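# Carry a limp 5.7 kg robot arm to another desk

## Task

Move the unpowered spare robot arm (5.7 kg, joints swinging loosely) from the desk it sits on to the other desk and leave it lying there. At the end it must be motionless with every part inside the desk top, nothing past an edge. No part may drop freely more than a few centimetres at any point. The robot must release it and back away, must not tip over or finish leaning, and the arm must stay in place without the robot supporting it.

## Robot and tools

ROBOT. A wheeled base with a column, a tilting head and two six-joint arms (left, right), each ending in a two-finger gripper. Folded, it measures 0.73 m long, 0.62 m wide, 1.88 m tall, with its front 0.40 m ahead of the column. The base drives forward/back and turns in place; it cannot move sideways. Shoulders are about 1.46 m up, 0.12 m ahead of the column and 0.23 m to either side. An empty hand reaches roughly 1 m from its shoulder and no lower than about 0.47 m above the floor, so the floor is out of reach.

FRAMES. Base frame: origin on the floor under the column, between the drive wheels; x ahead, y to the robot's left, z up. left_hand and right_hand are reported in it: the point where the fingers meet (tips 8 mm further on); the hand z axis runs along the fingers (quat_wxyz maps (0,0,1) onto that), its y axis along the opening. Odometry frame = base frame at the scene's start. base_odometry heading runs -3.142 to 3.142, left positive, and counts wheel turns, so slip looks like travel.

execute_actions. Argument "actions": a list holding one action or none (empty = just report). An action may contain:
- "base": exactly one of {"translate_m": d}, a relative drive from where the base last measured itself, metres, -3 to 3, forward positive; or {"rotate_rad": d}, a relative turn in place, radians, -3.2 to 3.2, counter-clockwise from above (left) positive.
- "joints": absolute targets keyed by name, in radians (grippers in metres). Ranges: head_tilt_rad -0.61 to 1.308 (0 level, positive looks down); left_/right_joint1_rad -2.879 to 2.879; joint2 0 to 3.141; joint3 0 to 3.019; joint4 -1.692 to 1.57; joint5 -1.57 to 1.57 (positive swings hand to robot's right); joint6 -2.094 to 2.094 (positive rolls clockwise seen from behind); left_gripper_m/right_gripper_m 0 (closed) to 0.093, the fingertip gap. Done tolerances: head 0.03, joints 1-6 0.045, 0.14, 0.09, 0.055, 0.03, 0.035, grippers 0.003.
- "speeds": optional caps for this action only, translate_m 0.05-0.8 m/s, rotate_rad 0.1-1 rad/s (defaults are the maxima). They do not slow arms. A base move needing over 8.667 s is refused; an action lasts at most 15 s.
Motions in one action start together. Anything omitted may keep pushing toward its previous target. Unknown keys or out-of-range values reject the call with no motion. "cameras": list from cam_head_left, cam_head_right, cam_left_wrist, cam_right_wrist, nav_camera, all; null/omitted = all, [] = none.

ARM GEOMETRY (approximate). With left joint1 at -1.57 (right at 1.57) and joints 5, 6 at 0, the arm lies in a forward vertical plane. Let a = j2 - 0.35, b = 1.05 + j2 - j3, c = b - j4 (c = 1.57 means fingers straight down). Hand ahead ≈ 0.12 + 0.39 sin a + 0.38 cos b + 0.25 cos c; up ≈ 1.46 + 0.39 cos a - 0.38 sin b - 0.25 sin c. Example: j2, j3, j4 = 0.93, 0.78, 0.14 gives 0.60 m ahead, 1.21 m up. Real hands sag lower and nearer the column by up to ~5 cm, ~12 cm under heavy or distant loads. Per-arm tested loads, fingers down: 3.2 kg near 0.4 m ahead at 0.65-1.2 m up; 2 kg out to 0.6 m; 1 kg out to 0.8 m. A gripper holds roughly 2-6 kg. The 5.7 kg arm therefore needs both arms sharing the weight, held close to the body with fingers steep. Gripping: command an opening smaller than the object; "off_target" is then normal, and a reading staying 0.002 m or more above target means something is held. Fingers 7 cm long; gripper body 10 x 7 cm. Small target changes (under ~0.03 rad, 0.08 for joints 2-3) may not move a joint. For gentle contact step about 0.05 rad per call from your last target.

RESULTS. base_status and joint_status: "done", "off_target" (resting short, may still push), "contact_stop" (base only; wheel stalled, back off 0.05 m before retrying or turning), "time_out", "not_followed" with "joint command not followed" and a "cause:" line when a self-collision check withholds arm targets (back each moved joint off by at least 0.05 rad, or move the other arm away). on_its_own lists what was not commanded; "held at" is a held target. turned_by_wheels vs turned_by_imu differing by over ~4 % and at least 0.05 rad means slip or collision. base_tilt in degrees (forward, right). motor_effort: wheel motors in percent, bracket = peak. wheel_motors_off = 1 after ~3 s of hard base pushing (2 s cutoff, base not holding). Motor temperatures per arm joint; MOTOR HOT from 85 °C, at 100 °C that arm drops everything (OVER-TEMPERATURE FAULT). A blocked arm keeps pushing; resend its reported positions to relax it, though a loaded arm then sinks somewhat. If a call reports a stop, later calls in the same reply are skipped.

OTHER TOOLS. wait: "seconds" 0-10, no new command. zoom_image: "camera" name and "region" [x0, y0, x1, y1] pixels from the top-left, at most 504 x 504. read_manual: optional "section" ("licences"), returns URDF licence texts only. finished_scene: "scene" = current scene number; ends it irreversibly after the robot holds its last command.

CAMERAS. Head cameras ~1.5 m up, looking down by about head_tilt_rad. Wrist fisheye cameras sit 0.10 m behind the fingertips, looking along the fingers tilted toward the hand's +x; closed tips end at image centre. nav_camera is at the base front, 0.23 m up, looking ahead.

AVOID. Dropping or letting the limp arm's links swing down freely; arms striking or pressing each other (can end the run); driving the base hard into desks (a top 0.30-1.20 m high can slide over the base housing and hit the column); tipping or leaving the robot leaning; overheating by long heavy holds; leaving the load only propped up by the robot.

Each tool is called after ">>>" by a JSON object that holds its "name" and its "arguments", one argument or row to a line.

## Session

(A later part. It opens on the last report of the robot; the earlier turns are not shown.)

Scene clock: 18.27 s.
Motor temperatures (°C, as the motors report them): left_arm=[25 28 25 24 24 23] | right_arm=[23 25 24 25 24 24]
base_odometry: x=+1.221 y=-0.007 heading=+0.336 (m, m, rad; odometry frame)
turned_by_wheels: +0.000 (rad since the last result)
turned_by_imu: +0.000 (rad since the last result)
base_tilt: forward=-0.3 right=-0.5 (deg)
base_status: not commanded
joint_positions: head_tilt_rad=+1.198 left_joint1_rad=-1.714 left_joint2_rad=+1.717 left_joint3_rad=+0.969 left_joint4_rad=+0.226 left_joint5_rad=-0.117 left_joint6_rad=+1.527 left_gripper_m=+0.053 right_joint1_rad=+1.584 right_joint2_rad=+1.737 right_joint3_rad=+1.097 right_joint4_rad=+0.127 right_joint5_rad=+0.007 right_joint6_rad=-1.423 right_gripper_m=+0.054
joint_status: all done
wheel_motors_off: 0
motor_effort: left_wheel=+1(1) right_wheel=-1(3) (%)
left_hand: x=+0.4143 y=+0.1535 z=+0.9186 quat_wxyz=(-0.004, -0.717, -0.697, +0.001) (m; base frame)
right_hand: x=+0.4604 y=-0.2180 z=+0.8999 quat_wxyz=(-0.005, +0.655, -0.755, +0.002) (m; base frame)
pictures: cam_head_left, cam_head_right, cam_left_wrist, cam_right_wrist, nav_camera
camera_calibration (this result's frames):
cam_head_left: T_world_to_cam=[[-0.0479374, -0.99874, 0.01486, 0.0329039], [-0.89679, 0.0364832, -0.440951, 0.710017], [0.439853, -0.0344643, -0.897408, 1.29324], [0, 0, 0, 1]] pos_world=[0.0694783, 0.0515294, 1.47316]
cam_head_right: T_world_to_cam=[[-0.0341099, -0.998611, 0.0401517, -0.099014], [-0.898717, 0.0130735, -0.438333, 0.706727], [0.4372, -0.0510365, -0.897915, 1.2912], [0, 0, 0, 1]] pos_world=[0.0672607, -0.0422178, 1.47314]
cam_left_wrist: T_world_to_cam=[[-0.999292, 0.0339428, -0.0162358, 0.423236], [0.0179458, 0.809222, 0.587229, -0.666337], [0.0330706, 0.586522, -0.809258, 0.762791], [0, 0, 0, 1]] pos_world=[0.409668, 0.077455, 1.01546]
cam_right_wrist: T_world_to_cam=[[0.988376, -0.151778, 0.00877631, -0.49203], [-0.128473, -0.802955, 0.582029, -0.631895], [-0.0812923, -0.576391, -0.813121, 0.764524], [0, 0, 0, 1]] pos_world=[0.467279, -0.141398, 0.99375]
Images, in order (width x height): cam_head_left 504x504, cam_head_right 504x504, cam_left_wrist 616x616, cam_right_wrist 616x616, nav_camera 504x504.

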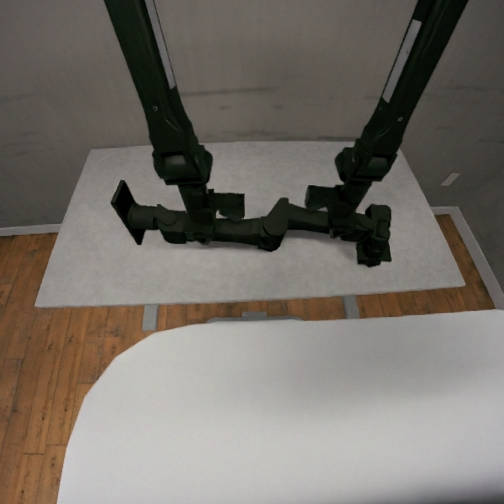

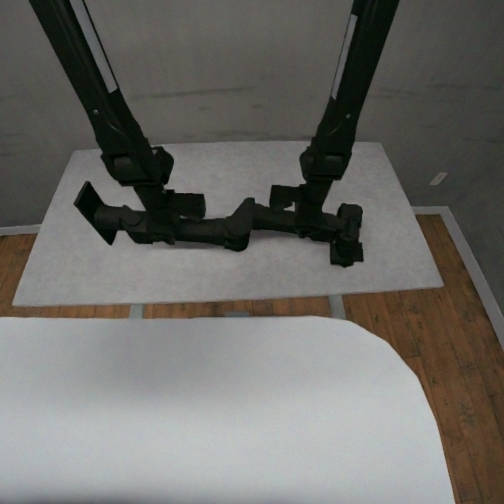

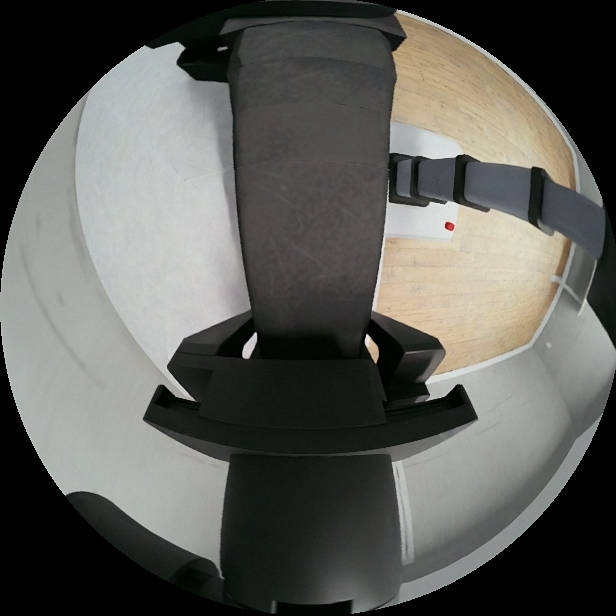

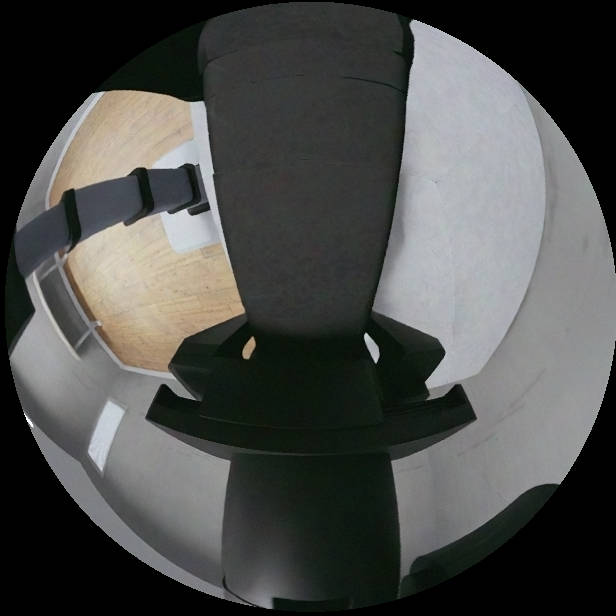

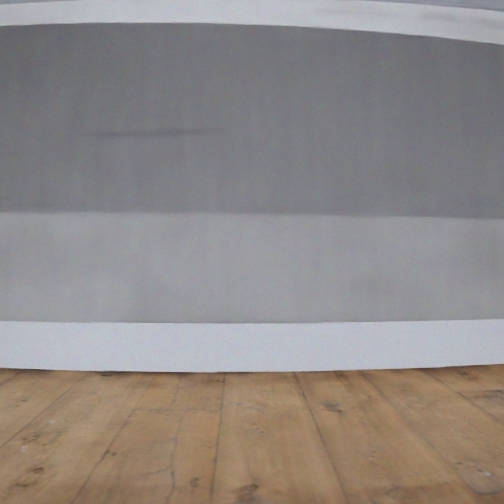

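>>> {"name": "execute_actions", "arguments": {
  "actions": [
    {"joints":{"left_joint1_rad":-1.745,"left_joint2_rad":1.506,"left_joint3_rad":0.843,"left_joint4_rad":0.19,"left_joint5_rad":-0.133,"left_joint6_rad":1.525,"right_joint2_rad":1.49,"right_joint3_rad":0.975,"right_joint4_rad":0.072}}
  ],
  "cameras": ["cam_head_left","cam_head_right"]
}}

Scene clock: 19.43 s.
Motor temperatures (°C, as the motors report them): left_arm=[25 28 25 24 24 23] | right_arm=[23 25 24 25 24 24]
base_odometry: x=+1.221 y=-0.007 heading=+0.336 (m, m, rad; odometry frame)
turned_by_wheels: +0.000 (rad since the last result)
turned_by_imu: +0.000 (rad since the last result)
base_tilt: forward=-0.2 right=-0.6 (deg)
base_status: not commanded
joint_positions: head_tilt_rad=+1.198 left_joint1_rad=-1.726 left_joint2_rad=+1.580 left_joint3_rad=+0.866 left_joint4_rad=+0.185 left_joint5_rad=-0.132 left_joint6_rad=+1.518 left_gripper_m=+0.053 right_joint1_rad=+1.589 right_joint2_rad=+1.616 right_joint3_rad=+1.001 right_joint4_rad=+0.095 right_joint5_rad=+0.004 right_joint6_rad=-1.423 right_gripper_m=+0.054
joint_status: all done
wheel_motors_off: 0
motor_effort: left_wheel=+1(2) right_wheel=-2(3) (%)
left_hand: x=+0.4116 y=+0.1554 z=+0.9671 quat_wxyz=(-0.001, -0.716, -0.698, +0.001) (m; base frame)
right_hand: x=+0.4570 y=-0.2150 z=+0.9440 quat_wxyz=(-0.005, +0.656, -0.754, -0.003) (m; base frame)
pictures: cam_head_left, cam_head_right
camera_calibration (this result's frames):
cam_head_left: T_world_to_cam=[[-0.0479374, -0.99874, 0.01486, 0.0329039], [-0.89679, 0.0364832, -0.44095, 0.710017], [0.439853, -0.0344643, -0.897408, 1.29324], [0, 0, 0, 1]] pos_world=[0.0694783, 0.0515294, 1.47316]
cam_head_right: T_world_to_cam=[[-0.0341099, -0.998611, 0.0401517, -0.099014], [-0.898717, 0.0130735, -0.438333, 0.706727], [0.4372, -0.0510365, -0.897915, 1.2912], [0, 0, 0, 1]] pos_world=[0.0672607, -0.0422178, 1.47314]
Images, in order (width x height): cam_head_left 504x504, cam_head_right 504x504.

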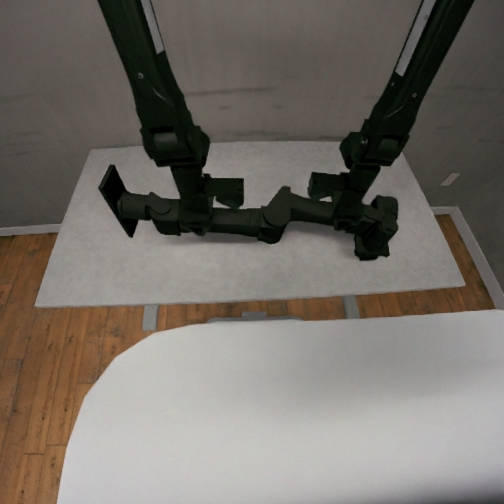

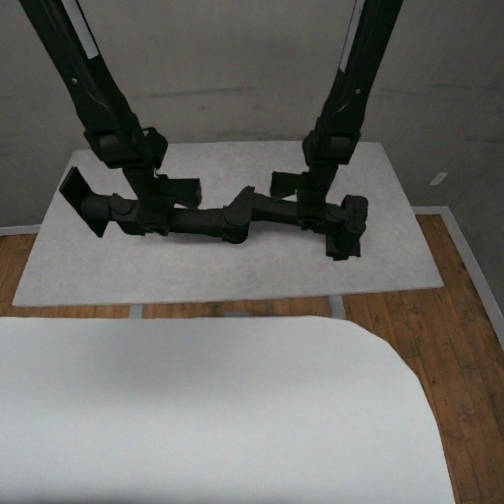

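>>> {"name": "execute_actions", "arguments": {
  "actions": [
    {"base":{"translate_m":-1.35},"speeds":{"translate_m":0.45},"joints":{"head_tilt_rad":0.9}}
  ],
  "cameras": ["cam_head_left"]
}}

>>> {"name": "execute_actions", "arguments": {
  "actions": [
    {"base":{"rotate_rad":-3.14},"speeds":{"rotate_rad":0.6}}
  ],
  "cameras": ["cam_head_left","cam_head_right","nav_camera"]
}}

Scene clock: 24.00 s.
Motor temperatures (°C, as the motors report them): left_arm=[25 28 25 24 24 23] | right_arm=[23 26 24 25 24 24]
base_odometry: x=-0.053 y=-0.453 heading=+0.336 (m, m, rad; odometry frame)
turned_by_wheels: +0.000 (rad since the last result)
turned_by_imu: +0.002 (rad since the last result)
base_tilt: forward=-0.3 right=-0.4 (deg)
base_status: done
joint_positions: head_tilt_rad=+0.914 left_joint1_rad=-1.728 left_joint2_rad=+1.580 left_joint3_rad=+0.863 left_joint4_rad=+0.181 left_joint5_rad=-0.131 left_joint6_rad=+1.515 left_gripper_m=+0.053 right_joint1_rad=+1.587 right_joint2_rad=+1.614 right_joint3_rad=+0.996 right_joint4_rad=+0.090 right_joint5_rad=+0.005 right_joint6_rad=-1.424 right_gripper_m=+0.054
joint_status: all done
wheel_motors_off: 0
motor_effort: left_wheel=+0(36) right_wheel=+0(37) (%)
left_hand: x=+0.4082 y=+0.1544 z=+0.9674 quat_wxyz=(+0.001, -0.716, -0.699, +0.004) (m; base frame)
right_hand: x=+0.4538 y=-0.2159 z=+0.9449 quat_wxyz=(-0.001, +0.657, -0.754, -0.005) (m; base frame)
pictures: cam_head_left
camera_calibration (this result's frames):
cam_head_left: T_world_to_cam=[[-0.050181, -0.99874, 0.000823326, 0.0546326], [-0.737185, 0.0364832, -0.674705, 1.06202], [0.673825, -0.0344643, -0.738087, 1.03619], [0, 0, 0, 1]] pos_world=[0.0874383, 0.0515294, 1.4813]
Images, in order (width x height): cam_head_left 504x504.

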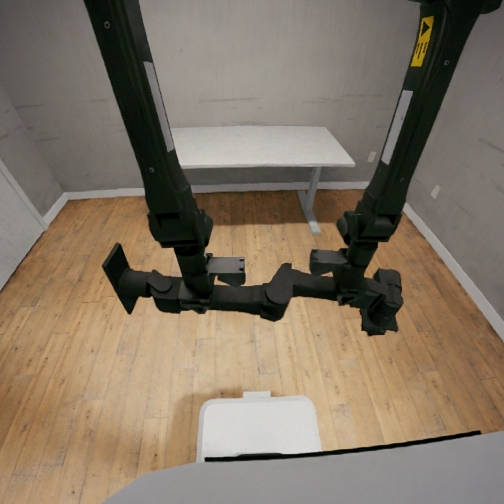

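Scene clock: 30.43 s.
Motor temperatures (°C, as the motors report them): left_arm=[25 28 25 24 24 23] | right_arm=[23 26 24 25 24 24]
base_odometry: x=-0.053 y=-0.453 heading=-2.803 (m, m, rad; odometry frame)
turned_by_wheels: -3.139 (rad since the last result)
turned_by_imu: -3.140 (rad since the last result)
base_tilt: forward=-0.2 right=-0.4 (deg)
base_status: done
joint_positions: head_tilt_rad=+0.914 left_joint1_rad=-1.735 left_joint2_rad=+1.580 left_joint3_rad=+0.868 left_joint4_rad=+0.181 left_joint5_rad=-0.133 left_joint6_rad=+1.518 left_gripper_m=+0.053 right_joint1_rad=+1.579 right_joint2_rad=+1.614 right_joint3_rad=+0.998 right_joint4_rad=+0.090 right_joint5_rad=+0.002 right_joint6_rad=-1.424 right_gripper_m=+0.054
joint_status: not commanded
wheel_motors_off: 0
motor_effort: left_wheel=+4(43) right_wheel=-5(34) (%)
left_hand: x=+0.4113 y=+0.1499 z=+0.9675 quat_wxyz=(-0.002, -0.718, -0.696, +0.004) (m; base frame)
right_hand: x=+0.4551 y=-0.2204 z=+0.9448 quat_wxyz=(-0.001, +0.655, -0.755, -0.003) (m; base frame)
pictures: cam_head_left, cam_head_right, nav_camera
camera_calibration (this result's frames):
cam_head_left: T_world_to_cam=[[-0.050181, -0.99874, 0.000823322, 0.0546326], [-0.737185, 0.0364832, -0.674705, 1.06202], [0.673825, -0.0344643, -0.738087, 1.03619], [0, 0, 0, 1]] pos_world=[0.0874383, 0.0515294, 1.4813]
cam_head_right: T_world_to_cam=[[-0.0439994, -0.998611, 0.0289775, -0.0813112], [-0.73977, 0.0130735, -0.672733, 1.05976], [0.67142, -0.0510365, -0.739317, 1.03524], [0, 0, 0, 1]] pos_world=[0.0853141, -0.0422178, 1.48066]
Images, in order (width x height): cam_head_left 504x504, cam_head_right 504x504, nav_camera 504x504.

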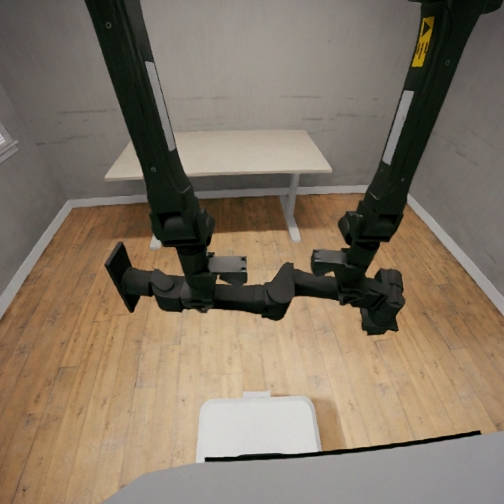

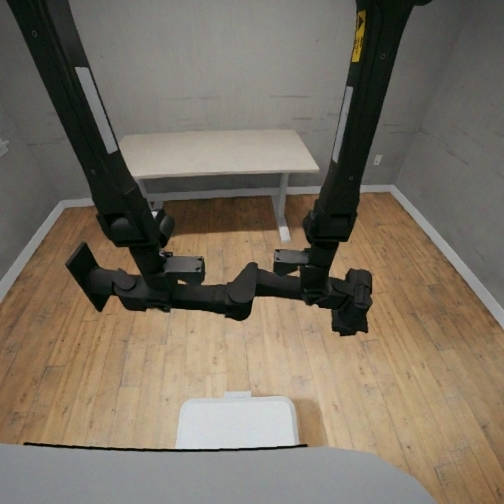

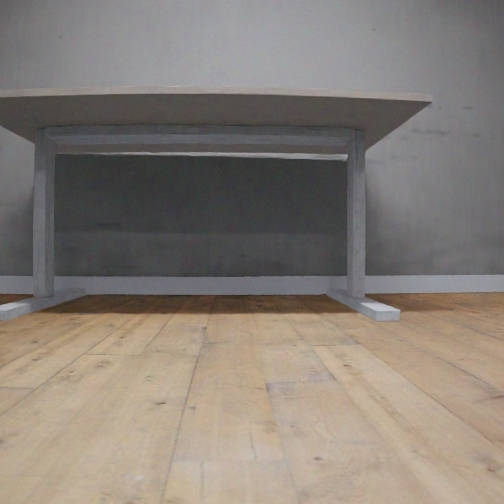

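>>> {"name": "execute_actions", "arguments": {
  "actions": [
    {"base":{"rotate_rad":0.08},"speeds":{"rotate_rad":0.4}}
  ],
  "cameras": []
}}

>>> {"name": "execute_actions", "arguments": {
  "actions": [
    {"base":{"translate_m":0.85},"speeds":{"translate_m":0.45},"joints":{"head_tilt_rad":1.1}}
  ],
  "cameras": ["cam_head_left","cam_head_right","nav_camera"]
}}

Scene clock: 32.00 s.
Motor temperatures (°C, as the motors report them): left_arm=[25 28 25 24 24 23] | right_arm=[23 26 24 25 24 24]
base_odometry: x=-0.053 y=-0.453 heading=-2.724 (m, m, rad; odometry frame)
turned_by_wheels: +0.079 (rad since the last result)
turned_by_imu: +0.080 (rad since the last result)
base_tilt: forward=-0.2 right=-0.5 (deg)
base_status: done
joint_positions: head_tilt_rad=+0.914 left_joint1_rad=-1.728 left_joint2_rad=+1.580 left_joint3_rad=+0.866 left_joint4_rad=+0.181 left_joint5_rad=-0.128 left_joint6_rad=+1.517 left_gripper_m=+0.053 right_joint1_rad=+1.585 right_joint2_rad=+1.614 right_joint3_rad=+1.000 right_joint4_rad=+0.090 right_joint5_rad=+0.003 right_joint6_rad=-1.425 right_gripper_m=+0.054
joint_status: not commanded
wheel_motors_off: 0
motor_effort: left_wheel=-3(21) right_wheel=+5(23) (%)
left_hand: x=+0.4105 y=+0.1536 z=+0.9671 quat_wxyz=(-0.001, -0.716, -0.698, +0.004) (m; base frame)
right_hand: x=+0.4565 y=-0.2169 z=+0.9448 quat_wxyz=(-0.003, +0.656, -0.754, -0.004) (m; base frame)
pictures: none
No camera images: the call's "cameras" was empty. Leave "cameras" out to get every camera's image.

Scene clock: 35.20 s.
Motor temperatures (°C, as the motors report them): left_arm=[25 28 25 24 24 23] | right_arm=[23 26 24 25 24 24]
base_odometry: x=-0.831 y=-0.797 heading=-2.725 (m, m, rad; odometry frame)
turned_by_wheels: -0.001 (rad since the last result)
turned_by_imu: -0.002 (rad since the last result)
base_tilt: forward=-0.2 right=-0.5 (deg)
base_status: done
joint_positions: head_tilt_rad=+1.100 left_joint1_rad=-1.728 left_joint2_rad=+1.581 left_joint3_rad=+0.873 left_joint4_rad=+0.186 left_joint5_rad=-0.130 left_joint6_rad=+1.517 left_gripper_m=+0.053 right_joint1_rad=+1.584 right_joint2_rad=+1.612 right_joint3_rad=+1.008 right_joint4_rad=+0.090 right_joint5_rad=+0.003 right_joint6_rad=-1.427 right_gripper_m=+0.054
joint_status: all done
wheel_motors_off: 0
motor_effort: left_wheel=-2(37) right_wheel=+1(59) (%)
left_hand: x=+0.4156 y=+0.1530 z=+0.9666 quat_wxyz=(-0.005, -0.716, -0.698, +0.000) (m; base frame)
right_hand: x=+0.4625 y=-0.2174 z=+0.9450 quat_wxyz=(-0.006, +0.657, -0.754, +0.000) (m; base frame)
pictures: cam_head_left, cam_head_right, nav_camera
camera_calibration (this result's frames):
cam_head_left: T_world_to_cam=[[-0.0491709, -0.99874, 0.0100514, 0.0403709], [-0.848839, 0.0364832, -0.527391, 0.840737], [0.526359, -0.0344643, -0.849564, 1.21523], [0, 0, 0, 1]] pos_world=[0.0759866, 0.0515294, 1.47541]
cam_head_right: T_world_to_cam=[[-0.0379098, -0.998611, 0.0365854, -0.0933319], [-0.851016, 0.0130735, -0.524977, 0.837773], [0.523769, -0.0510365, -0.85033, 1.21359], [0, 0, 0, 1]] pos_world=[0.0737815, -0.0422178, 1.47517]
Images, in order (width x height): cam_head_left 504x504, cam_head_right 504x504, nav_camera 504x504.

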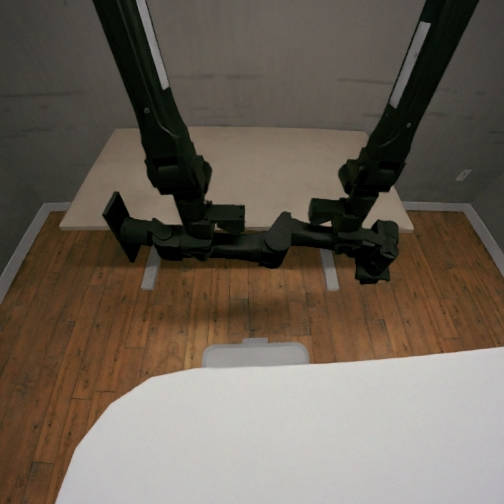

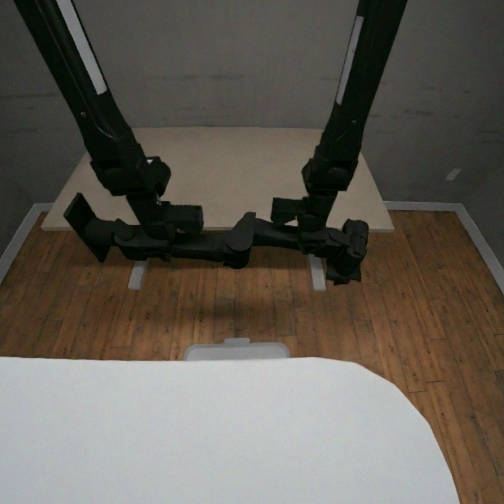

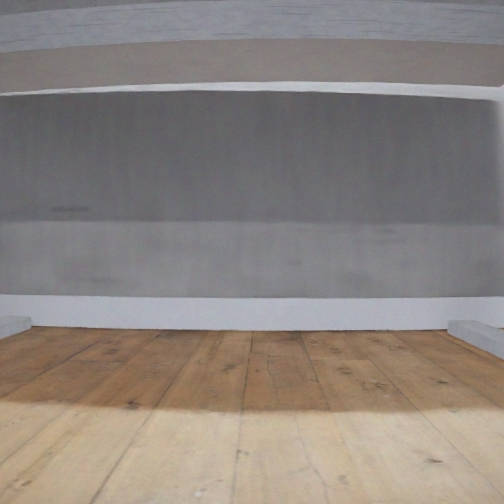

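>>> {"name": "execute_actions", "arguments": {
  "actions": [
    {"base":{"translate_m":0.44},"speeds":{"translate_m":0.3},"joints":{"head_tilt_rad":1.2}}
  ],
  "cameras": ["cam_head_left","cam_head_right"]
}}

Scene clock: 38.00 s.
Motor temperatures (°C, as the motors report them): left_arm=[25 28 25 24 24 23] | right_arm=[23 26 24 25 24 24]
base_odometry: x=-1.233 y=-0.975 heading=-2.726 (m, m, rad; odometry frame)
turned_by_wheels: -0.001 (rad since the last result)
turned_by_imu: -0.001 (rad since the last result)
base_tilt: forward=-0.1 right=-0.5 (deg)
base_status: done
joint_positions: head_tilt_rad=+1.198 left_joint1_rad=-1.729 left_joint2_rad=+1.581 left_joint3_rad=+0.874 left_joint4_rad=+0.187 left_joint5_rad=-0.130 left_joint6_rad=+1.516 left_gripper_m=+0.053 right_joint1_rad=+1.584 right_joint2_rad=+1.612 right_joint3_rad=+1.009 right_joint4_rad=+0.090 right_joint5_rad=+0.003 right_joint6_rad=-1.428 right_gripper_m=+0.054
joint_status: all done
wheel_motors_off: 0
motor_effort: left_wheel=-1(36) right_wheel=+2(43) (%)
left_hand: x=+0.4163 y=+0.1524 z=+0.9665 quat_wxyz=(-0.006, -0.716, -0.699, +0.000) (m; base frame)
right_hand: x=+0.4634 y=-0.2179 z=+0.9451 quat_wxyz=(-0.007, +0.657, -0.754, +0.001) (m; base frame)
pictures: cam_head_left, cam_head_right
camera_calibration (this result's frames):
cam_head_left: T_world_to_cam=[[-0.047938, -0.99874, 0.0148579, 0.0329072], [-0.89677, 0.0364832, -0.44099, 0.710076], [0.439892, -0.0344643, -0.897389, 1.29321], [0, 0, 0, 1]] pos_world=[0.0694812, 0.0515294, 1.47316]
cam_head_right: T_world_to_cam=[[-0.0341117, -0.998611, 0.0401502, -0.0990116], [-0.898698, 0.0130735, -0.438372, 0.706787], [0.437239, -0.0510365, -0.897896, 1.29116], [0, 0, 0, 1]] pos_world=[0.0672636, -0.0422178, 1.47314]
Images, in order (width x height): cam_head_left 504x504, cam_head_right 504x504.

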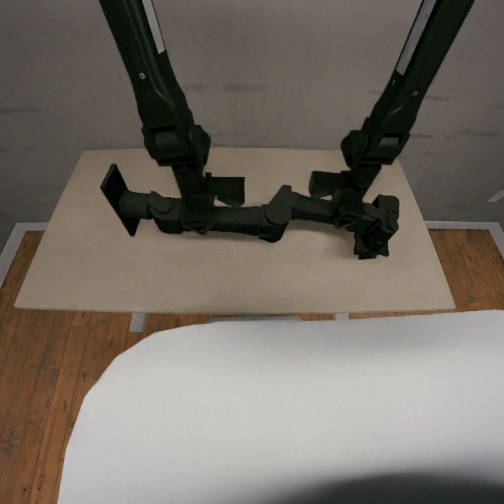

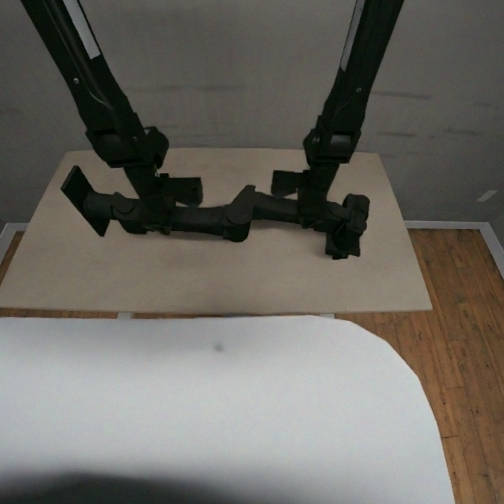

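>>> {"name": "execute_actions", "arguments": {
  "actions": [
    {"joints":{"left_joint1_rad":-1.732,"left_joint2_rad":1.625,"left_joint3_rad":0.928,"left_joint4_rad":0.224,"left_joint5_rad":-0.122,"left_joint6_rad":1.532,"right_joint2_rad":1.605,"right_joint3_rad":1.062,"right_joint4_rad":0.10}}
  ],
  "cameras": ["cam_head_right"]
}}

>>> {"name": "zoom_image", "arguments": {
  "camera": "cam_head_right",
  "region": [260, 160, 420, 300]
}}

Scene clock: 39.13 s.
Motor temperatures (°C, as the motors report them): left_arm=[25 29 25 24 24 23] | right_arm=[23 26 24 25 24 24]
base_odometry: x=-1.233 y=-0.975 heading=-2.726 (m, m, rad; odometry frame)
turned_by_wheels: +0.000 (rad since the last result)
turned_by_imu: +0.000 (rad since the last result)
base_tilt: forward=-0.1 right=-0.5 (deg)
base_status: not commanded
joint_positions: head_tilt_rad=+1.198 left_joint1_rad=-1.722 left_joint2_rad=+1.701 left_joint3_rad=+0.960 left_joint4_rad=+0.219 left_joint5_rad=-0.117 left_joint6_rad=+1.515 left_gripper_m=+0.053 right_joint1_rad=+1.578 right_joint2_rad=+1.717 right_joint3_rad=+1.093 right_joint4_rad=+0.111 right_joint5_rad=+0.008 right_joint6_rad=-1.436 right_gripper_m=+0.054
joint_status: all done
wheel_motors_off: 0
motor_effort: left_wheel=-4(4) right_wheel=+4(4) (%)
left_hand: x=+0.4157 y=+0.1489 z=+0.9248 quat_wxyz=(-0.007, -0.714, -0.700, +0.003) (m; base frame)
right_hand: x=+0.4654 y=-0.2221 z=+0.9069 quat_wxyz=(-0.003, +0.659, -0.752, +0.004) (m; base frame)
pictures: cam_head_right
camera_calibration (this result's frames):
cam_head_right: T_world_to_cam=[[-0.0341117, -0.998611, 0.0401502, -0.0990116], [-0.898698, 0.0130735, -0.438372, 0.706787], [0.437239, -0.0510365, -0.897896, 1.29116], [0, 0, 0, 1]] pos_world=[0.0672636, -0.0422178, 1.47314]
Images, in order (width x height): cam_head_right 504x504.

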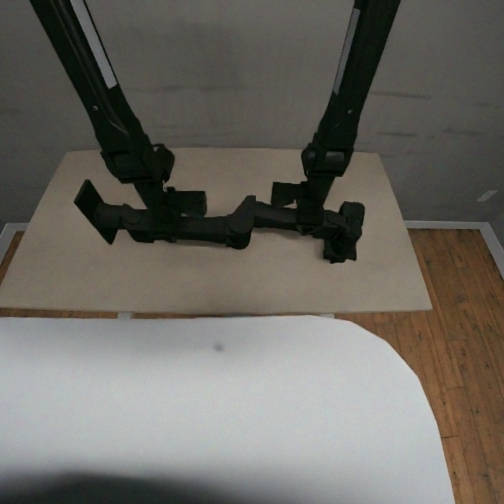

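Region (260, 160, 420, 300) of cam_head_right's 504x504 image, scaled by 3.150, with more detail than that image has; it fills the top 441 rows of this view, and the rest is white.

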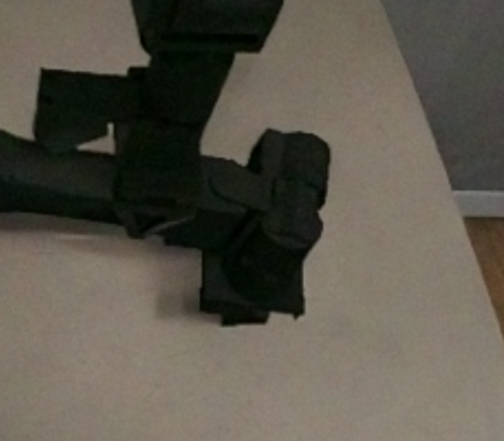

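>>> {"name": "execute_actions", "arguments": {
  "actions": [
    {"joints":{"left_joint1_rad":-1.725,"left_joint2_rad":1.672,"left_joint3_rad":0.965,"left_joint4_rad":0.234,"left_joint5_rad":-0.119,"right_joint2_rad":1.665,"right_joint3_rad":1.10,"right_joint4_rad":0.112}}
  ],
  "cameras": ["cam_head_right"]
}}

>>> {"name": "zoom_image", "arguments": {
  "camera": "cam_head_right",
  "region": [260, 160, 420, 300]
}}

Scene clock: 39.93 s.
Motor temperatures (°C, as the motors report them): left_arm=[25 29 25 24 24 23] | right_arm=[23 27 24 25 24 24]
base_odometry: x=-1.233 y=-0.975 heading=-2.726 (m, m, rad; odometry frame)
turned_by_wheels: +0.000 (rad since the last result)
turned_by_imu: +0.000 (rad since the last result)
base_tilt: forward=-0.1 right=-0.4 (deg)
base_status: not commanded
joint_positions: head_tilt_rad=+1.198 left_joint1_rad=-1.715 left_joint2_rad=+1.742 left_joint3_rad=+0.995 left_joint4_rad=+0.225 left_joint5_rad=-0.110 left_joint6_rad=+1.516 left_gripper_m=+0.053 right_joint1_rad=+1.579 right_joint2_rad=+1.729 right_joint3_rad=+1.106 right_joint4_rad=+0.112 right_joint5_rad=+0.009 right_joint6_rad=-1.436 right_gripper_m=+0.054
joint_status: all done
wheel_motors_off: 0
motor_effort: left_wheel=-3(4) right_wheel=+4(3) (%)
left_hand: x=+0.4163 y=+0.1507 z=+0.9094 quat_wxyz=(-0.007, -0.713, -0.701, +0.003) (m; base frame)
right_hand: x=+0.4669 y=-0.2212 z=+0.9021 quat_wxyz=(-0.004, +0.660, -0.752, +0.005) (m; base frame)
pictures: cam_head_right
camera_calibration (this result's frames):
cam_head_right: T_world_to_cam=[[-0.0341117, -0.998611, 0.0401502, -0.0990116], [-0.898698, 0.0130735, -0.438373, 0.706787], [0.437239, -0.0510365, -0.897896, 1.29116], [0, 0, 0, 1]] pos_world=[0.0672636, -0.0422178, 1.47314]
Images, in order (width x height): cam_head_right 504x504.

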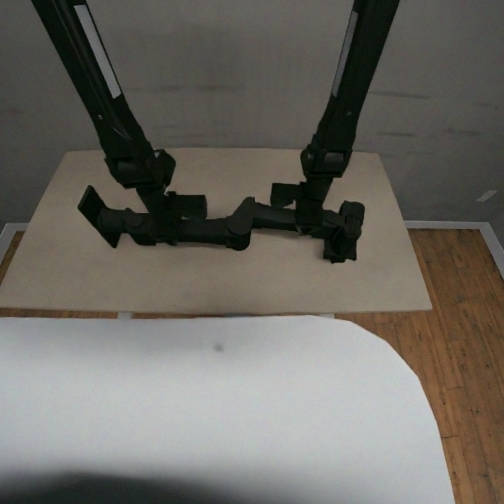

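Region (260, 160, 420, 300) of cam_head_right's 504x504 image, scaled by 3.150, with more detail than that image has; it fills the top 441 rows of this view, and the rest is white.

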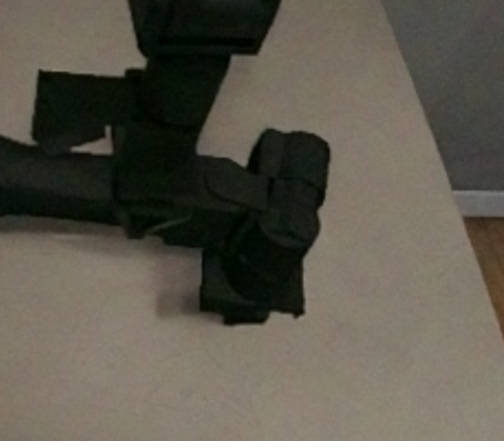

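>>> {"name": "execute_actions", "arguments": {
  "actions": [
    {"joints":{"left_joint1_rad":-1.637,"left_joint5_rad":-0.043,"left_joint6_rad":1.57,"right_joint1_rad":1.666,"right_joint2_rad":1.69,"right_joint3_rad":1.118,"right_joint4_rad":0.116,"right_joint5_rad":0.082,"right_joint6_rad":-1.38}}
  ],
  "cameras": ["cam_head_right"]
}}

>>> {"name": "zoom_image", "arguments": {
  "camera": "cam_head_right",
  "region": [240, 160, 400, 300]
}}

Scene clock: 41.10 s.
Motor temperatures (°C, as the motors report them): left_arm=[25 29 25 24 24 23] | right_arm=[23 26 24 25 24 24]
base_odometry: x=-1.233 y=-0.975 heading=-2.726 (m, m, rad; odometry frame)
turned_by_wheels: +0.000 (rad since the last result)
turned_by_imu: +0.000 (rad since the last result)
base_tilt: forward=-0.1 right=-0.3 (deg)
base_status: not commanded
joint_positions: head_tilt_rad=+1.198 left_joint1_rad=-1.616 left_joint2_rad=+1.745 left_joint3_rad=+0.997 left_joint4_rad=+0.231 left_joint5_rad=-0.040 left_joint6_rad=+1.562 left_gripper_m=+0.053 right_joint1_rad=+1.672 right_joint2_rad=+1.757 right_joint3_rad=+1.140 right_joint4_rad=+0.114 right_joint5_rad=+0.078 right_joint6_rad=-1.395 right_gripper_m=+0.054
joint_status: all done
wheel_motors_off: 0
motor_effort: left_wheel=-3(4) right_wheel=+3(4) (%)
left_hand: x=+0.4194 y=+0.2022 z=+0.9043 quat_wxyz=(-0.002, -0.712, -0.702, -0.003) (m; base frame)
right_hand: x=+0.4723 y=-0.1698 z=+0.8938 quat_wxyz=(-0.012, +0.661, -0.751, +0.004) (m; base frame)
pictures: cam_head_right
camera_calibration (this result's frames):
cam_head_right: T_world_to_cam=[[-0.0341117, -0.998611, 0.0401502, -0.0990116], [-0.898698, 0.0130735, -0.438373, 0.706787], [0.437239, -0.0510365, -0.897896, 1.29116], [0, 0, 0, 1]] pos_world=[0.0672636, -0.0422178, 1.47314]
Images, in order (width x height): cam_head_right 504x504.

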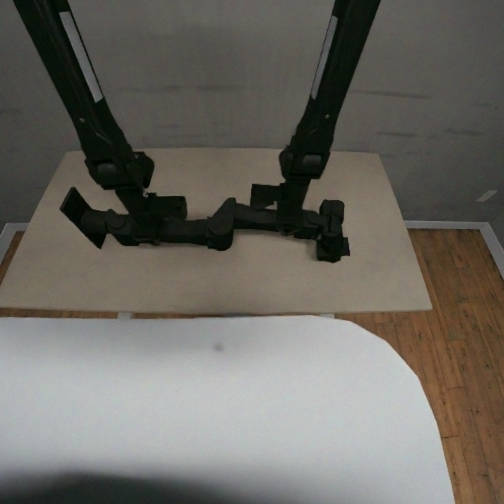

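Region (240, 160, 400, 300) of cam_head_right's 504x504 image, scaled by 3.150, with more detail than that image has; it fills the top 441 rows of this view, and the rest is white.

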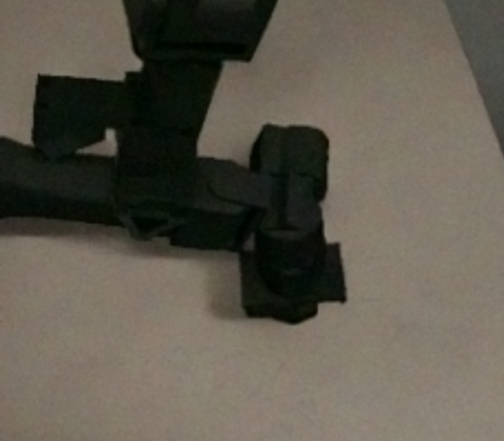

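>>> {"name": "execute_actions", "arguments": {
  "actions": [
    {"joints":{"left_joint1_rad":-1.565,"left_joint2_rad":1.705,"left_joint3_rad":0.985,"left_joint4_rad":0.24,"left_joint5_rad":0.02,"left_joint6_rad":1.605,"right_joint1_rad":1.738,"right_joint2_rad":1.74,"right_joint3_rad":1.155,"right_joint4_rad":0.112,"right_joint5_rad":0.148,"right_joint6_rad":-1.345}}
  ],
  "cameras": ["cam_head_right"]
}}

>>> {"name": "zoom_image", "arguments": {
  "camera": "cam_head_right",
  "region": [240, 160, 400, 300]
}}

Scene clock: 42.27 s.
Motor temperatures (°C, as the motors report them): left_arm=[25 29 25 24 24 23] | right_arm=[23 26 24 25 24 24]
base_odometry: x=-1.233 y=-0.975 heading=-2.726 (m, m, rad; odometry frame)
turned_by_wheels: +0.000 (rad since the last result)
turned_by_imu: +0.000 (rad since the last result)
base_tilt: forward=-0.1 right=-0.5 (deg)
base_status: not commanded
joint_positions: head_tilt_rad=+1.198 left_joint1_rad=-1.553 left_joint2_rad=+1.782 left_joint3_rad=+1.016 left_joint4_rad=+0.238 left_joint5_rad=+0.018 left_joint6_rad=+1.600 left_gripper_m=+0.053 right_joint1_rad=+1.730 right_joint2_rad=+1.807 right_joint3_rad=+1.171 right_joint4_rad=+0.114 right_joint5_rad=+0.139 right_joint6_rad=-1.356 right_gripper_m=+0.054
joint_status: all done
wheel_motors_off: 0
motor_effort: left_wheel=-3(4) right_wheel=+4(5) (%)
left_hand: x=+0.4119 y=+0.2333 z=+0.8913 quat_wxyz=(+0.001, -0.714, -0.700, +0.003) (m; base frame)
right_hand: x=+0.4617 y=-0.1387 z=+0.8789 quat_wxyz=(-0.003, +0.658, -0.753, +0.003) (m; base frame)
pictures: cam_head_right
camera_calibration (this result's frames):
cam_head_right: T_world_to_cam=[[-0.0341117, -0.998611, 0.0401502, -0.0990116], [-0.898698, 0.0130735, -0.438372, 0.706787], [0.437239, -0.0510365, -0.897896, 1.29116], [0, 0, 0, 1]] pos_world=[0.0672636, -0.0422178, 1.47314]
Images, in order (width x height): cam_head_right 504x504.

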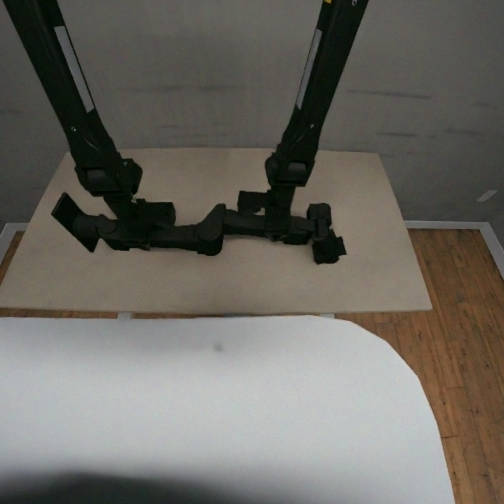

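Region (240, 160, 400, 300) of cam_head_right's 504x504 image, scaled by 3.150, with more detail than that image has; it fills the top 441 rows of this view, and the rest is white.

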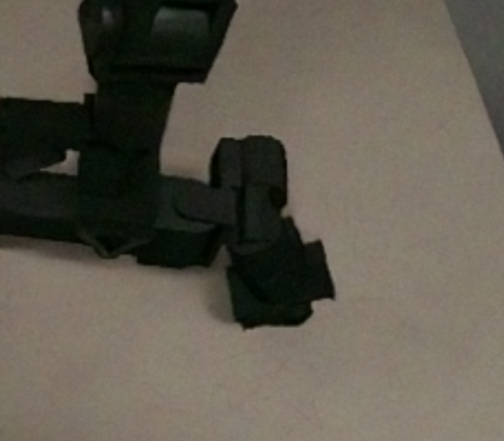

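>>> {"name": "execute_actions", "arguments": {
  "actions": [
    {"joints":{"left_joint1_rad":-1.52,"left_joint2_rad":1.755,"left_joint3_rad":1.03,"left_joint4_rad":0.248,"left_joint5_rad":0.057,"left_joint6_rad":1.627,"right_joint1_rad":1.778,"right_joint2_rad":1.775,"right_joint3_rad":1.2,"right_joint4_rad":0.112,"right_joint5_rad":0.18,"right_joint6_rad":-1.325}}
  ],
  "cameras": ["cam_head_right"]
}}

>>> {"name": "zoom_image", "arguments": {
  "camera": "cam_head_right",
  "region": [240, 160, 400, 300]
}}

Scene clock: 43.97 s.
Motor temperatures (°C, as the motors report them): left_arm=[25 29 25 24 24 23] | right_arm=[23 26 24 25 24 24]
base_odometry: x=-1.233 y=-0.975 heading=-2.726 (m, m, rad; odometry frame)
turned_by_wheels: +0.000 (rad since the last result)
turned_by_imu: +0.000 (rad since the last result)
base_tilt: forward=-0.1 right=-0.5 (deg)
base_status: not commanded
joint_positions: head_tilt_rad=+1.198 left_joint1_rad=-1.525 left_joint2_rad=+1.833 left_joint3_rad=+1.064 left_joint4_rad=+0.240 left_joint5_rad=+0.054 left_joint6_rad=+1.621 left_gripper_m=+0.053 right_joint1_rad=+1.752 right_joint2_rad=+1.855 right_joint3_rad=+1.218 right_joint4_rad=+0.114 right_joint5_rad=+0.171 right_joint6_rad=-1.338 right_gripper_m=+0.054
joint_status: all done
wheel_motors_off: 0
motor_effort: left_wheel=-4(4) right_wheel=+4(5) (%)
left_hand: x=+0.4132 y=+0.2463 z=+0.8726 quat_wxyz=(-0.004, -0.717, -0.698, +0.006) (m; base frame)
right_hand: x=+0.4617 y=-0.1260 z=+0.8626 quat_wxyz=(+0.001, +0.655, -0.756, +0.008) (m; base frame)
pictures: cam_head_right
camera_calibration (this result's frames):
cam_head_right: T_world_to_cam=[[-0.0341117, -0.998611, 0.0401502, -0.0990116], [-0.898698, 0.0130735, -0.438373, 0.706787], [0.437239, -0.0510365, -0.897896, 1.29116], [0, 0, 0, 1]] pos_world=[0.0672636, -0.0422178, 1.47314]
Images, in order (width x height): cam_head_right 504x504.

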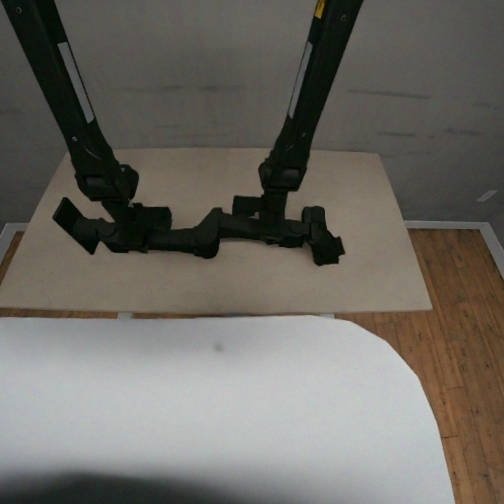

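Region (240, 160, 400, 300) of cam_head_right's 504x504 image, scaled by 3.150, with more detail than that image has; it fills the top 441 rows of this view, and the rest is white.

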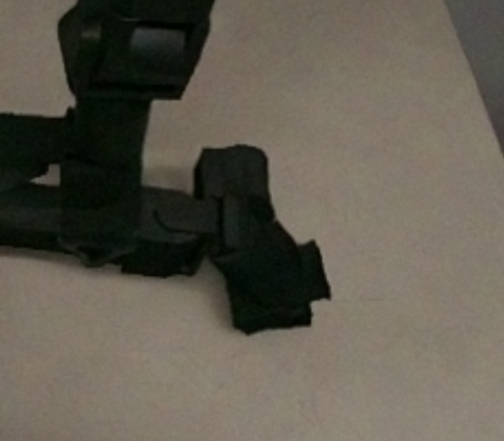

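>>> {"name": "execute_actions", "arguments": {
  "actions": [
    {"joints":{"left_joint1_rad":-1.525,"left_joint2_rad":1.826,"left_joint3_rad":1.097,"left_joint4_rad":0.255,"left_joint5_rad":0.042,"left_joint6_rad":1.62,"right_joint1_rad":1.765,"right_joint2_rad":1.85,"right_joint3_rad":1.28,"right_joint4_rad":0.115,"right_joint5_rad":0.158,"right_joint6_rad":-1.335}}
  ],
  "cameras": ["cam_head_right"]
}}

Scene clock: 44.93 s.
Motor temperatures (°C, as the motors report them): left_arm=[25 29 25 24 24 23] | right_arm=[23 26 24 25 24 24]
base_odometry: x=-1.233 y=-0.975 heading=-2.726 (m, m, rad; odometry frame)
turned_by_wheels: +0.000 (rad since the last result)
turned_by_imu: +0.000 (rad since the last result)
base_tilt: forward=-0.2 right=-0.4 (deg)
base_status: not commanded
joint_positions: head_tilt_rad=+1.198 left_joint1_rad=-1.524 left_joint2_rad=+1.905 left_joint3_rad=+1.132 left_joint4_rad=+0.246 left_joint5_rad=+0.041 left_joint6_rad=+1.619 left_gripper_m=+0.053 right_joint1_rad=+1.746 right_joint2_rad=+1.940 right_joint3_rad=+1.304 right_joint4_rad=+0.115 right_joint5_rad=+0.155 right_joint6_rad=-1.344 right_gripper_m=+0.054
joint_status: all done
wheel_motors_off: 0
motor_effort: left_wheel=-4(4) right_wheel=+3(3) (%)
left_hand: x=+0.4133 y=+0.2499 z=+0.8453 quat_wxyz=(+0.001, -0.716, -0.698, +0.001) (m; base frame)
right_hand: x=+0.4634 y=-0.1226 z=+0.8298 quat_wxyz=(-0.003, +0.656, -0.755, +0.004) (m; base frame)
pictures: cam_head_right
camera_calibration (this result's frames):
cam_head_right: T_world_to_cam=[[-0.0341117, -0.998611, 0.0401502, -0.0990116], [-0.898698, 0.0130735, -0.438373, 0.706787], [0.437239, -0.0510365, -0.897896, 1.29116], [0, 0, 0, 1]] pos_world=[0.0672636, -0.0422178, 1.47314]
Images, in order (width x height): cam_head_right 504x504.

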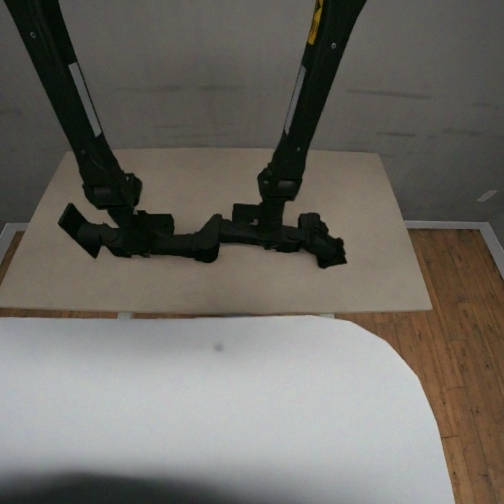

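>>> {"name": "execute_actions", "arguments": {
  "actions": [
    {"joints":{"left_joint1_rad":-1.528,"left_joint2_rad":1.91,"left_joint3_rad":1.183,"left_joint4_rad":0.252,"left_joint5_rad":0.04,"left_joint6_rad":1.62,"right_joint1_rad":1.755,"right_joint2_rad":1.94,"right_joint3_rad":1.373,"right_joint4_rad":0.112,"right_joint5_rad":0.148,"right_joint6_rad":-1.34}}
  ],
  "cameras": ["cam_head_left","cam_head_right"]
}}

>>> {"name": "zoom_image", "arguments": {
  "camera": "cam_head_left",
  "region": [60, 170, 420, 310]
}}

Scene clock: 45.97 s.
Motor temperatures (°C, as the motors report them): left_arm=[25 29 25 24 24 23] | right_arm=[23 27 24 25 24 24]
base_odometry: x=-1.233 y=-0.975 heading=-2.726 (m, m, rad; odometry frame)
turned_by_wheels: +0.000 (rad since the last result)
turned_by_imu: +0.000 (rad since the last result)
base_tilt: forward=-0.2 right=-0.4 (deg)
base_status: not commanded
joint_positions: head_tilt_rad=+1.198 left_joint1_rad=-1.524 left_joint2_rad=+1.992 left_joint3_rad=+1.223 left_joint4_rad=+0.246 left_joint5_rad=+0.041 left_joint6_rad=+1.614 left_gripper_m=+0.053 right_joint1_rad=+1.740 right_joint2_rad=+2.008 right_joint3_rad=+1.382 right_joint4_rad=+0.115 right_joint5_rad=+0.148 right_joint6_rad=-1.353 right_gripper_m=+0.054
joint_status: all done
wheel_motors_off: 0
motor_effort: left_wheel=-3(4) right_wheel=+6(5) (%)
left_hand: x=+0.4147 y=+0.2513 z=+0.8116 quat_wxyz=(-0.001, -0.714, -0.700, +0.000) (m; base frame)
right_hand: x=+0.4681 y=-0.1214 z=+0.8031 quat_wxyz=(-0.007, +0.657, -0.753, +0.007) (m; base frame)
pictures: cam_head_left, cam_head_right
camera_calibration (this result's frames):
cam_head_left: T_world_to_cam=[[-0.047938, -0.99874, 0.0148579, 0.0329072], [-0.89677, 0.0364832, -0.44099, 0.710076], [0.439892, -0.0344643, -0.897389, 1.29321], [0, 0, 0, 1]] pos_world=[0.0694812, 0.0515294, 1.47316]
cam_head_right: T_world_to_cam=[[-0.0341117, -0.998611, 0.0401502, -0.0990116], [-0.898698, 0.0130735, -0.438372, 0.706787], [0.437239, -0.0510365, -0.897896, 1.29116], [0, 0, 0, 1]] pos_world=[0.0672636, -0.0422178, 1.47314]
Images, in order (width x height): cam_head_left 504x504, cam_head_right 504x504.

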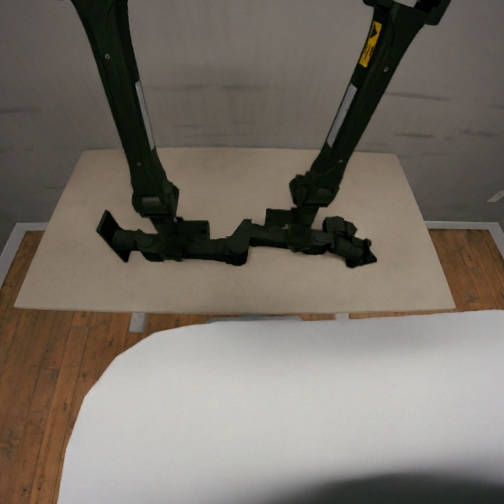

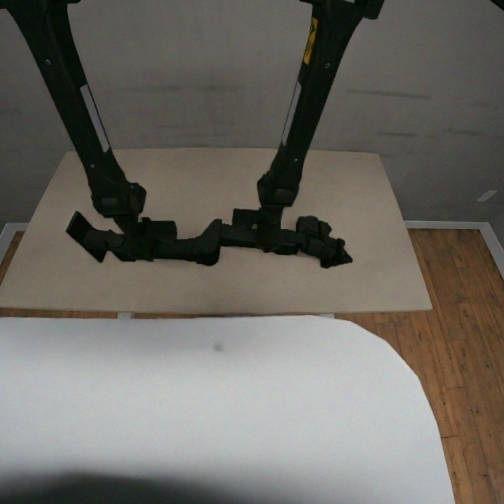

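Region (60, 170, 420, 310) of cam_head_left's 504x504 image, scaled by 1.400, with more detail than that image has.

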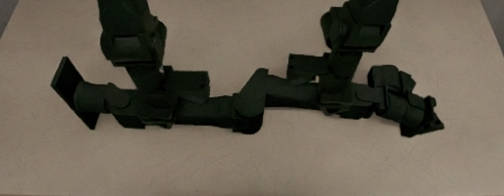

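>>> {"name": "zoom_image", "arguments": {
  "camera": "cam_head_right",
  "region": [240, 190, 380, 290]
}}

Region (240, 190, 380, 290) of cam_head_right's 504x504 image, scaled by 3.600, with more detail than that image has; it fills the top 360 rows of this view, and the rest is white.

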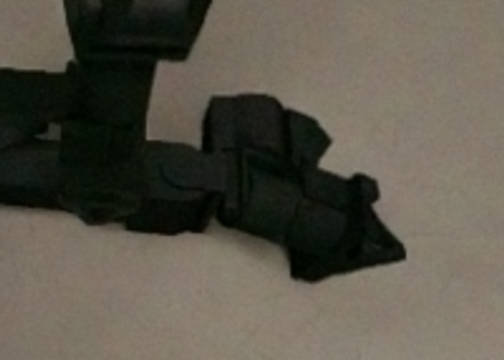

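>>> {"name": "execute_actions", "arguments": {
  "actions": [
    {"joints":{"left_joint2_rad":1.955,"left_joint3_rad":1.226,"left_joint4_rad":0.248,"right_joint1_rad":1.75,"right_joint2_rad":1.995,"right_joint3_rad":1.412,"right_joint4_rad":0.105,"right_joint5_rad":0.143,"right_joint6_rad":-1.342}}
  ],
  "cameras": ["cam_head_left","cam_head_right"]
}}

>>> {"name": "zoom_image", "arguments": {
  "camera": "cam_head_right",
  "region": [240, 190, 380, 290]
}}

Scene clock: 46.97 s.
Motor temperatures (°C, as the motors report them): left_arm=[25 29 25 24 24 23] | right_arm=[23 26 24 25 24 24]
base_odometry: x=-1.233 y=-0.975 heading=-2.726 (m, m, rad; odometry frame)
turned_by_wheels: +0.000 (rad since the last result)
turned_by_imu: +0.000 (rad since the last result)
base_tilt: forward=-0.2 right=-0.4 (deg)
base_status: not commanded
joint_positions: head_tilt_rad=+1.198 left_joint1_rad=-1.524 left_joint2_rad=+2.033 left_joint3_rad=+1.262 left_joint4_rad=+0.246 left_joint5_rad=+0.040 left_joint6_rad=+1.615 left_gripper_m=+0.053 right_joint1_rad=+1.738 right_joint2_rad=+2.051 right_joint3_rad=+1.425 right_joint4_rad=+0.112 right_joint5_rad=+0.145 right_joint6_rad=-1.353 right_gripper_m=+0.054
joint_status: all done
wheel_motors_off: 0
motor_effort: left_wheel=-3(4) right_wheel=+5(4) (%)
left_hand: x=+0.4120 y=+0.2525 z=+0.7961 quat_wxyz=(+0.000, -0.714, -0.700, +0.000) (m; base frame)
right_hand: x=+0.4647 y=-0.1205 z=+0.7863 quat_wxyz=(-0.006, +0.658, -0.753, +0.005) (m; base frame)
pictures: cam_head_left, cam_head_right
camera_calibration (this result's frames):
cam_head_left: T_world_to_cam=[[-0.047938, -0.99874, 0.0148579, 0.0329072], [-0.89677, 0.0364832, -0.44099, 0.710076], [0.439892, -0.0344643, -0.897389, 1.29321], [0, 0, 0, 1]] pos_world=[0.0694812, 0.0515294, 1.47316]
cam_head_right: T_world_to_cam=[[-0.0341117, -0.998611, 0.0401502, -0.0990116], [-0.898698, 0.0130735, -0.438373, 0.706787], [0.437239, -0.0510365, -0.897896, 1.29116], [0, 0, 0, 1]] pos_world=[0.0672636, -0.0422178, 1.47314]
Images, in order (width x height): cam_head_left 504x504, cam_head_right 504x504.

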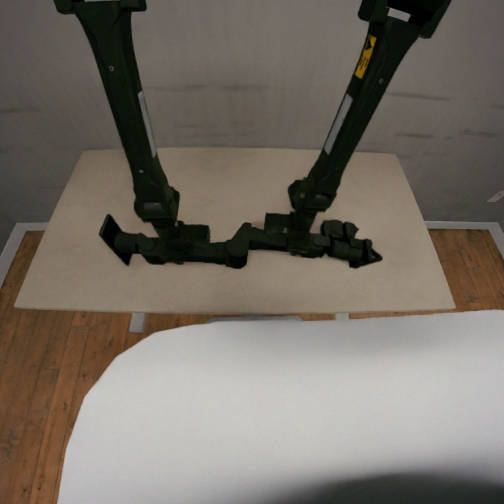

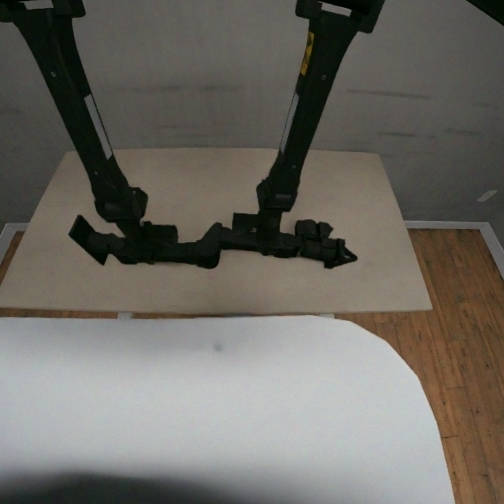

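Region (240, 190, 380, 290) of cam_head_right's 504x504 image, scaled by 3.600, with more detail than that image has; it fills the top 360 rows of this view, and the rest is white.

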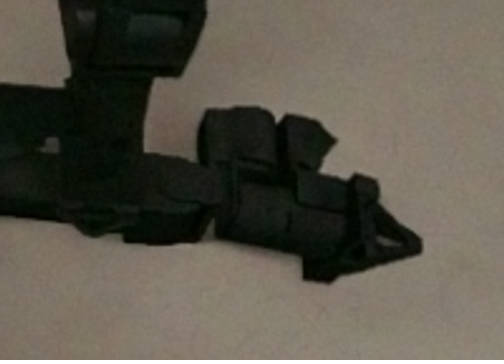

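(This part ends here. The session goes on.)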